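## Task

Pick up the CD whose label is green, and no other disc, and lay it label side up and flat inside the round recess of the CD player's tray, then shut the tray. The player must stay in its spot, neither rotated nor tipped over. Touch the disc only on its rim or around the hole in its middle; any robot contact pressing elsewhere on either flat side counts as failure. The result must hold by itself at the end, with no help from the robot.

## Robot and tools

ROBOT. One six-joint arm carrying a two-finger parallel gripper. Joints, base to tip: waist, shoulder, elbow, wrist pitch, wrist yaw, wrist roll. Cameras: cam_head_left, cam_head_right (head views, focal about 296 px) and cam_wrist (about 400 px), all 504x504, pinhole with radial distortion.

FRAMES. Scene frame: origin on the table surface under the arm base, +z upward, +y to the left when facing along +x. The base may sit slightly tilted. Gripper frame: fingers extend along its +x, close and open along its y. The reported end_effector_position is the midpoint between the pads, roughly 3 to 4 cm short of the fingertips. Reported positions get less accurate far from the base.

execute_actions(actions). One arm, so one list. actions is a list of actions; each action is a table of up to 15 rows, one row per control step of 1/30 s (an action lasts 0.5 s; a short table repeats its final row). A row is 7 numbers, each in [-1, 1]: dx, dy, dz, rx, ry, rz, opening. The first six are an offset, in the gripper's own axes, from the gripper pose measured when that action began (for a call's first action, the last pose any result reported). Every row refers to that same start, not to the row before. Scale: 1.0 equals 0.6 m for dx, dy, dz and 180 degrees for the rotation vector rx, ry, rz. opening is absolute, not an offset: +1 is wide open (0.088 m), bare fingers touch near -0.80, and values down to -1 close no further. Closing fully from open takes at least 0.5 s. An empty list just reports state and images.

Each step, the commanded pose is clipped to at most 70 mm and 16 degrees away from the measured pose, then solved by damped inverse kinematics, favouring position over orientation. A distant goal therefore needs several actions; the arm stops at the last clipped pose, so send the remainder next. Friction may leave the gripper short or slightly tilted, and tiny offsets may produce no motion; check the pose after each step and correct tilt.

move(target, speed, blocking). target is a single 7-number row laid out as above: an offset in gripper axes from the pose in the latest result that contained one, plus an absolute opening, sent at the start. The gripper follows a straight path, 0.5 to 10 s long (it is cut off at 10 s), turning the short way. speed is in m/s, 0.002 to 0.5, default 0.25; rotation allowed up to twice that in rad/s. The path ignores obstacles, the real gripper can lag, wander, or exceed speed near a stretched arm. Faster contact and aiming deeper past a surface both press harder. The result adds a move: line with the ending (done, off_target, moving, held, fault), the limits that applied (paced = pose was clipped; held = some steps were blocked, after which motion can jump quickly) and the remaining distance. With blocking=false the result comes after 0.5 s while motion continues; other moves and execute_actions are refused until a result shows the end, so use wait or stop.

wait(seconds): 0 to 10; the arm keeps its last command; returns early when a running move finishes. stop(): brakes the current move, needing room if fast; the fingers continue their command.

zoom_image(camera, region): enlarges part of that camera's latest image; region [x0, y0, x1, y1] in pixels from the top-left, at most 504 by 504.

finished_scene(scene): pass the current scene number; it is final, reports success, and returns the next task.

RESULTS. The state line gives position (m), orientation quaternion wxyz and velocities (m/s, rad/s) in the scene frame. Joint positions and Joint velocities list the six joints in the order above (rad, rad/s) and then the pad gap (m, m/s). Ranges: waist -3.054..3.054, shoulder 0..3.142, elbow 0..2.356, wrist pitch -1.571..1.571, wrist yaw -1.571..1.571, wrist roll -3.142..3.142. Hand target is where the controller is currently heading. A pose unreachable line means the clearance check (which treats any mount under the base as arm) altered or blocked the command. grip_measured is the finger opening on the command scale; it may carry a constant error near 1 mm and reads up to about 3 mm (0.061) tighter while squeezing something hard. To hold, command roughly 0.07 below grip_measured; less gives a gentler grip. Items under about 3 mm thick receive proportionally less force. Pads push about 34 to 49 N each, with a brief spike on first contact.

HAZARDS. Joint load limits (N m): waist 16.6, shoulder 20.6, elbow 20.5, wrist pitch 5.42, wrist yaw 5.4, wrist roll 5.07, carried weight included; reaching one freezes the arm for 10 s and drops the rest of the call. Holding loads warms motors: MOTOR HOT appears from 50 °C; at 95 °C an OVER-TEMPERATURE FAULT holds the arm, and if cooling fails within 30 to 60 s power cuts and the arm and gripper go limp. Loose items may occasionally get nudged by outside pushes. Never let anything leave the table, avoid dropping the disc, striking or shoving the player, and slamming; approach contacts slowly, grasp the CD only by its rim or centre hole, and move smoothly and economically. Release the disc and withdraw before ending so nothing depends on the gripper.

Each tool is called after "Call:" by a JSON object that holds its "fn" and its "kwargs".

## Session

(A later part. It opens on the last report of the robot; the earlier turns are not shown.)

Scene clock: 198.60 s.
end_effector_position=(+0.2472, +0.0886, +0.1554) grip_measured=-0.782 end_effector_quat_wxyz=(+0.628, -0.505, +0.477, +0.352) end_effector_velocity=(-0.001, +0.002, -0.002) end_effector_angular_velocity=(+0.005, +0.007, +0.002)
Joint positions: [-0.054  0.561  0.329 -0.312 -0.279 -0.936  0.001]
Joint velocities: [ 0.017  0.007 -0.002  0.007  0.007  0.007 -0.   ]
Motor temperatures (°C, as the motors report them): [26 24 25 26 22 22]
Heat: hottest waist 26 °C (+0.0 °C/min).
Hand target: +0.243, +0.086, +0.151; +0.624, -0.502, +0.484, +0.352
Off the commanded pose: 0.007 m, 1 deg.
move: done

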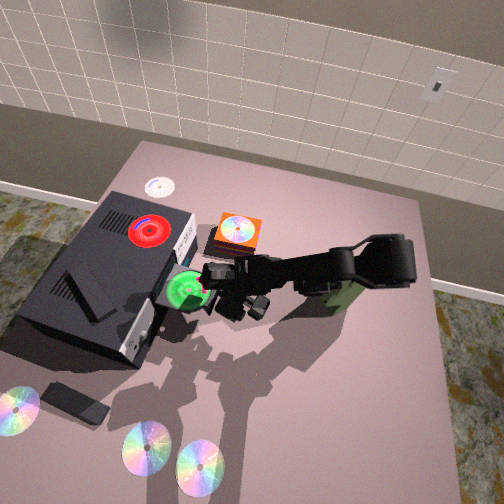

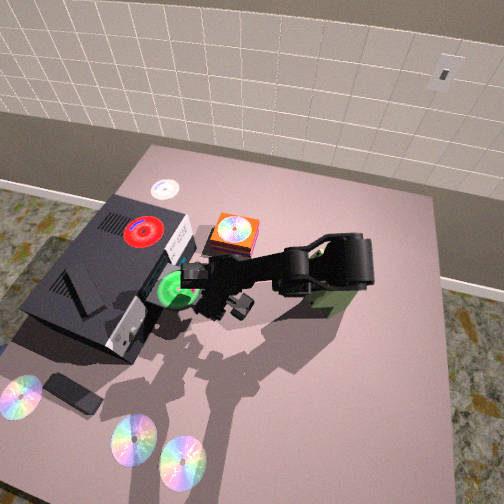

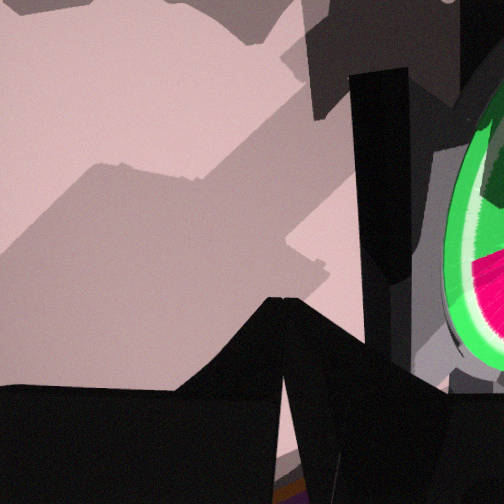

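Call:
{"fn": "move", "kwargs": {"target": [0.061,-0.133,0.03,0,0,-0.2,-1], "speed": 0.05}}

Scene clock: 208.77 s.
end_effector_position=(+0.3364, +0.0873, +0.1473) grip_measured=-0.782 end_effector_quat_wxyz=(+0.708, -0.625, +0.296, +0.143) end_effector_velocity=(+0.002, -0.002, -0.001) end_effector_angular_velocity=(-0.028, -0.008, +0.001)
Joint positions: [ 0.176  1.022  0.199  0.776  0.336 -0.877  0.001]
Joint velocities: [ 0.002  0.022  0.002  0.022  0.022 -0.022 -0.   ]
Motor temperatures (°C, as the motors report them): [26 24 25 27 22 22]
Heat: hottest wrist pitch 27 °C (+1.0 °C/min).
Hand target: +0.336, +0.085, +0.146; +0.706, -0.627, +0.299, +0.140
Off the commanded pose: 0.003 m, 1 deg.
move: done

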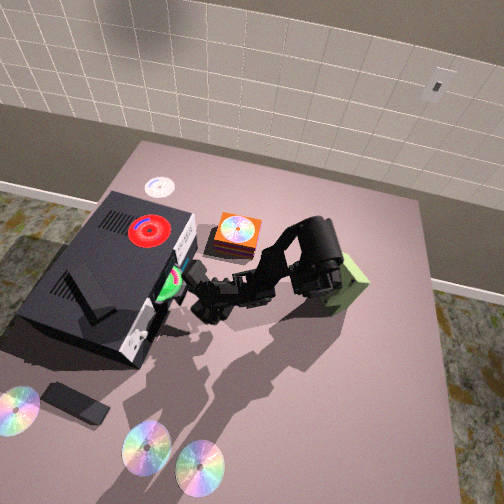

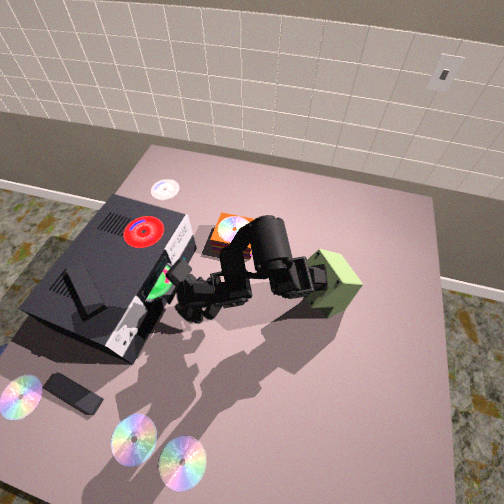

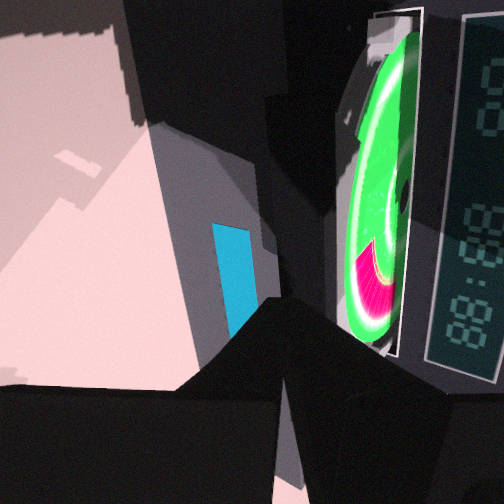

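Call:
{"fn": "move", "kwargs": {"target": [0.073,-0.064,0.02,0,0,-0.04,-1], "speed": 0.04}}

Scene clock: 216.23 s.
end_effector_position=(+0.3918, +0.0849, +0.1522) grip_measured=-0.782 end_effector_quat_wxyz=(+0.716, -0.641, +0.259, +0.100) end_effector_velocity=(+0.001, -0.004, +0.000) end_effector_angular_velocity=(-0.017, +0.001, -0.009)
Joint positions: [ 0.094  1.22   0.35   0.921  0.328 -0.908  0.001]
Joint velocities: [-0.007  0.002  0.002 -0.007  0.007 -0.007 -0.   ]
Motor temperatures (°C, as the motors report them): [26 24 24 28 22 22]
Heat: hottest wrist pitch 28 °C (+2.0 °C/min).
Hand target: +0.396, +0.085, +0.153; +0.716, -0.642, +0.256, +0.098
Off the commanded pose: 0.004 m, 0 deg.
move: done

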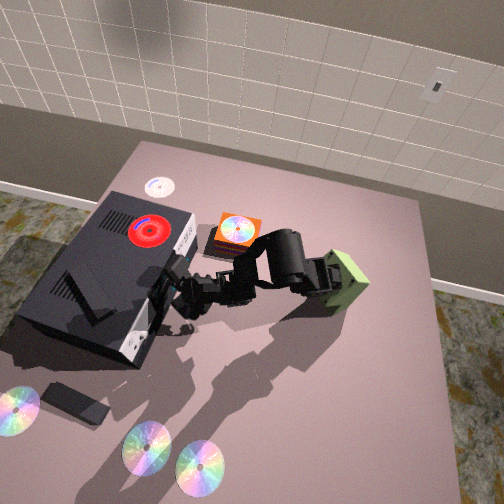

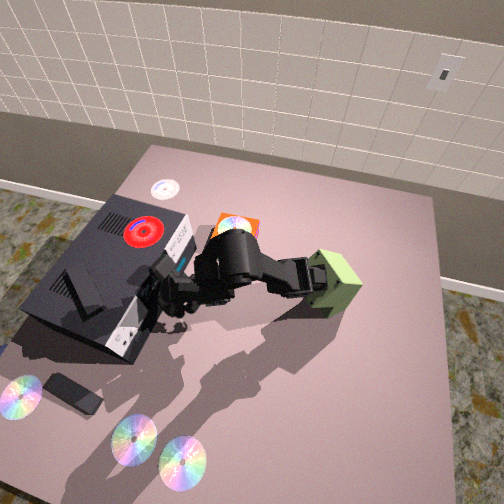

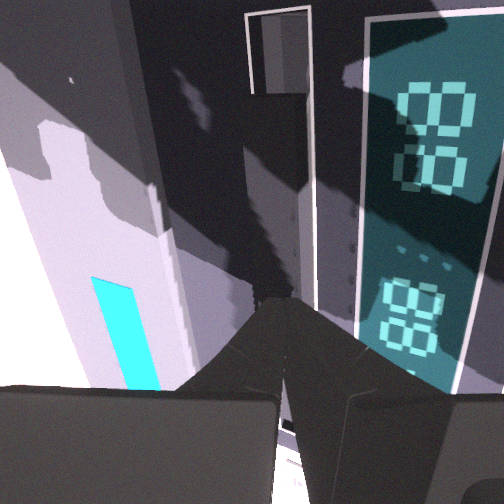

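Call:
{"fn": "move", "kwargs": {"target": [0.024,-0.014,0.006,0,0,0,-1], "speed": 0.02}}

Call:
{"fn": "move", "kwargs": {"target": [-0.05,0.02,0,0,0,0,-1], "speed": 0.06}}

Scene clock: 220.33 s.
end_effector_position=(+0.4005, +0.0842, +0.1506) grip_measured=-0.782 end_effector_quat_wxyz=(+0.713, -0.641, +0.263, +0.106) end_effector_velocity=(-0.000, -0.001, +0.001) end_effector_angular_velocity=(-0.007, +0.003, +0.003)
Joint positions: [ 0.072  1.235  0.387  0.887  0.298 -0.908  0.001]
Joint velocities: [-0.007 -0.007 -0.002 -0.007 -0.007 -0.007 -0.   ]
Motor temperatures (°C, as the motors report them): [26 24 24 28 22 22]
Heat: hottest wrist pitch 28 °C (+2.0 °C/min).
Hand target: +0.409, +0.084, +0.153; +0.716, -0.641, +0.259, +0.100
Off the commanded pose: 0.009 m, 1 deg.
move: off_target

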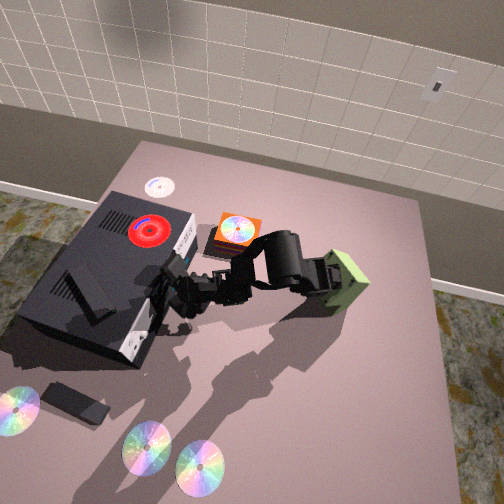

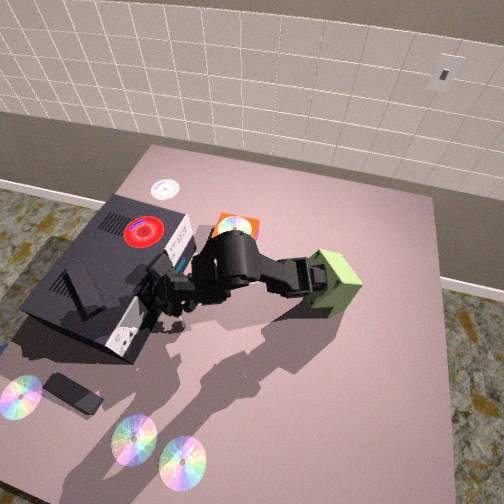

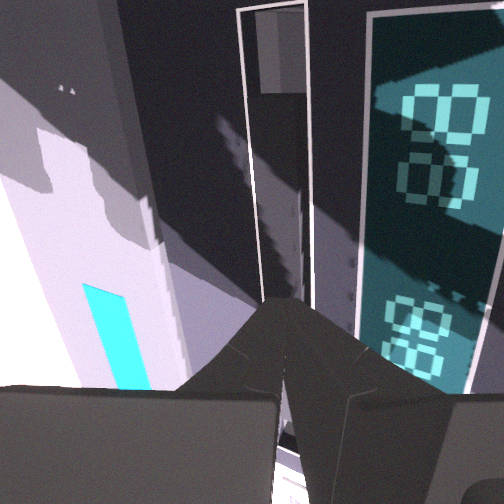

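Scene clock: 221.23 s.
end_effector_position=(+0.3717, +0.0915, +0.1554) grip_measured=-0.782 end_effector_quat_wxyz=(+0.714, -0.640, +0.263, +0.105) end_effector_velocity=(-0.002, +0.001, +0.001) end_effector_angular_velocity=(+0.014, -0.003, +0.005)
Joint positions: [ 0.154  1.14   0.29   0.89   0.38  -0.909  0.001]
Joint velocities: [ 0.002 -0.012 -0.012  0.007 -0.007  0.007 -0.   ]
Motor temperatures (°C, as the motors report them): [26 24 24 28 22 22]
Heat: hottest wrist pitch 28 °C (+2.0 °C/min).
Hand target: +0.369, +0.092, +0.156; +0.713, -0.641, +0.263, +0.106
Off the commanded pose: 0.002 m, 0 deg.
move: done

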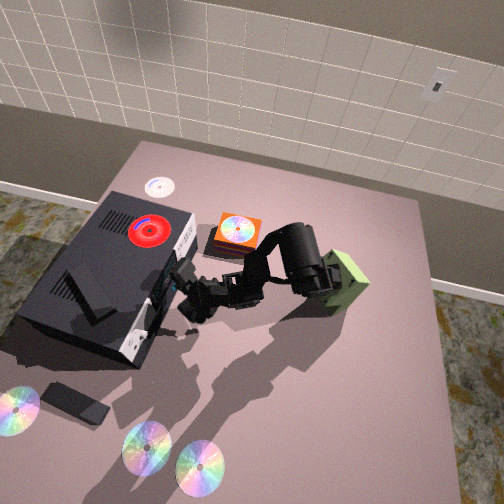

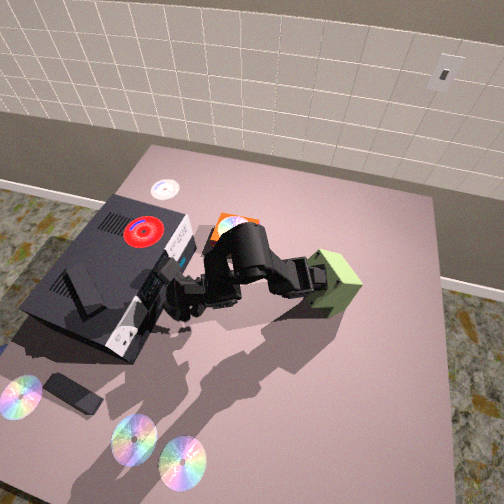

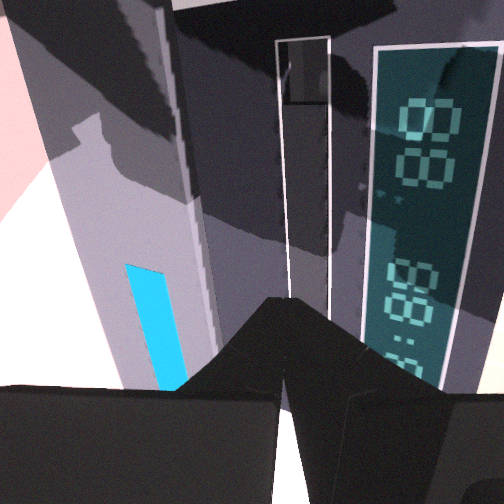

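Call:
{"fn": "move", "kwargs": {"target": [0.053,-0.031,0.015,0,0,0,-1], "speed": 0.025}}

Call:
{"fn": "move", "kwargs": {"target": [-0.04,0.02,0,0,0,0,-1], "speed": 0.06}}

Scene clock: 226.67 s.
end_effector_position=(+0.4017, +0.0917, +0.1539) grip_measured=-0.782 end_effector_quat_wxyz=(+0.712, -0.640, +0.266, +0.111) end_effector_velocity=(+0.001, +0.000, -0.002) end_effector_angular_velocity=(-0.001, +0.015, +0.012)
Joint positions: [ 0.09   1.2    0.406  0.824  0.307 -0.908  0.001]
Joint velocities: [-0.007  0.007  0.007 -0.007 -0.022 -0.007 -0.   ]
Motor temperatures (°C, as the motors report them): [26 25 24 29 22 22]
Heat: hottest wrist pitch 29 °C (+3.0 °C/min).
Hand target: +0.409, +0.091, +0.155; +0.714, -0.640, +0.263, +0.105
Off the commanded pose: 0.008 m, 1 deg.
move: done

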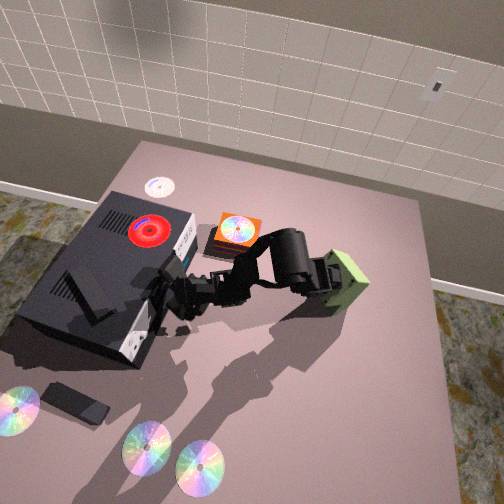

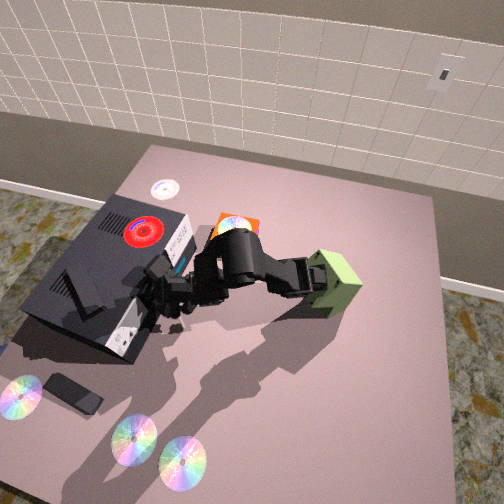

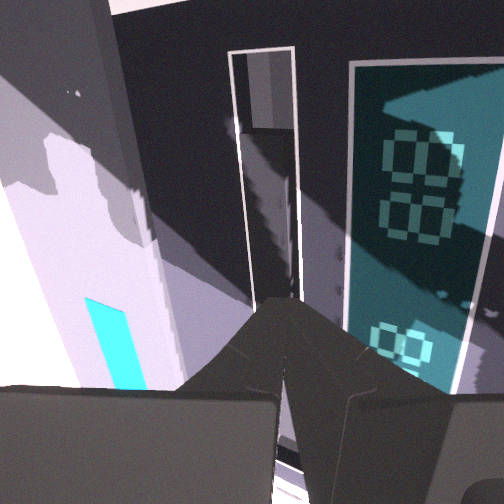

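Scene clock: 227.50 s.
end_effector_position=(+0.3779, +0.0977, +0.1556) grip_measured=-0.782 end_effector_quat_wxyz=(+0.713, -0.639, +0.267, +0.111) end_effector_velocity=(-0.002, -0.001, +0.001) end_effector_angular_velocity=(-0.022, +0.004, +0.007)
Joint positions: [ 0.162  1.131  0.328  0.833  0.379 -0.908  0.001]
Joint velocities: [ 0.002 -0.012 -0.007 -0.007  0.007 -0.022  0.   ]
Motor temperatures (°C, as the motors report them): [26 25 24 29 22 22]
Heat: hottest wrist pitch 29 °C (+3.0 °C/min).
Hand target: +0.376, +0.098, +0.156; +0.712, -0.640, +0.266, +0.111
Off the commanded pose: 0.002 m, 0 deg.
move: done

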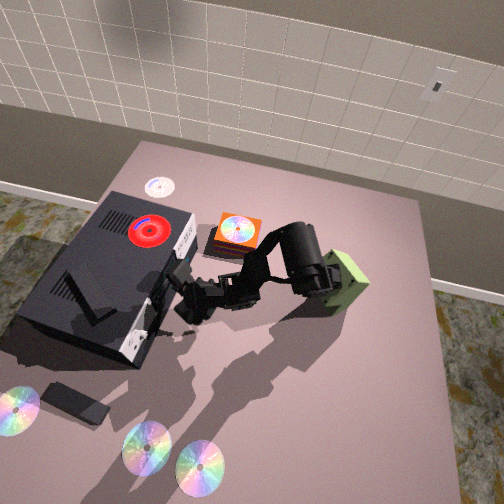

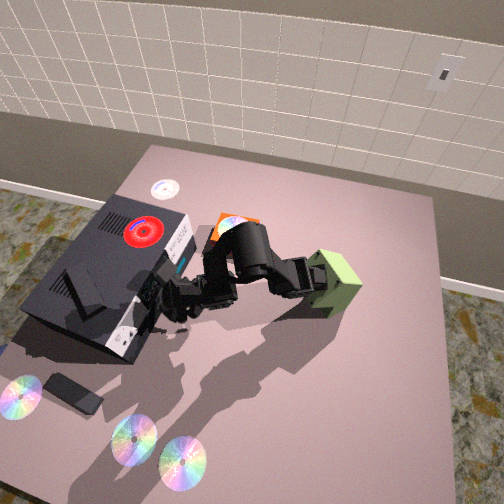

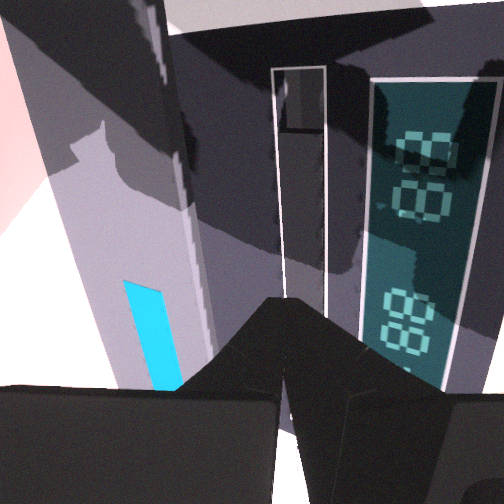

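Call:
{"fn": "finished_scene", "kwargs": {"scene": 2}}

The scene is finished: the task was done.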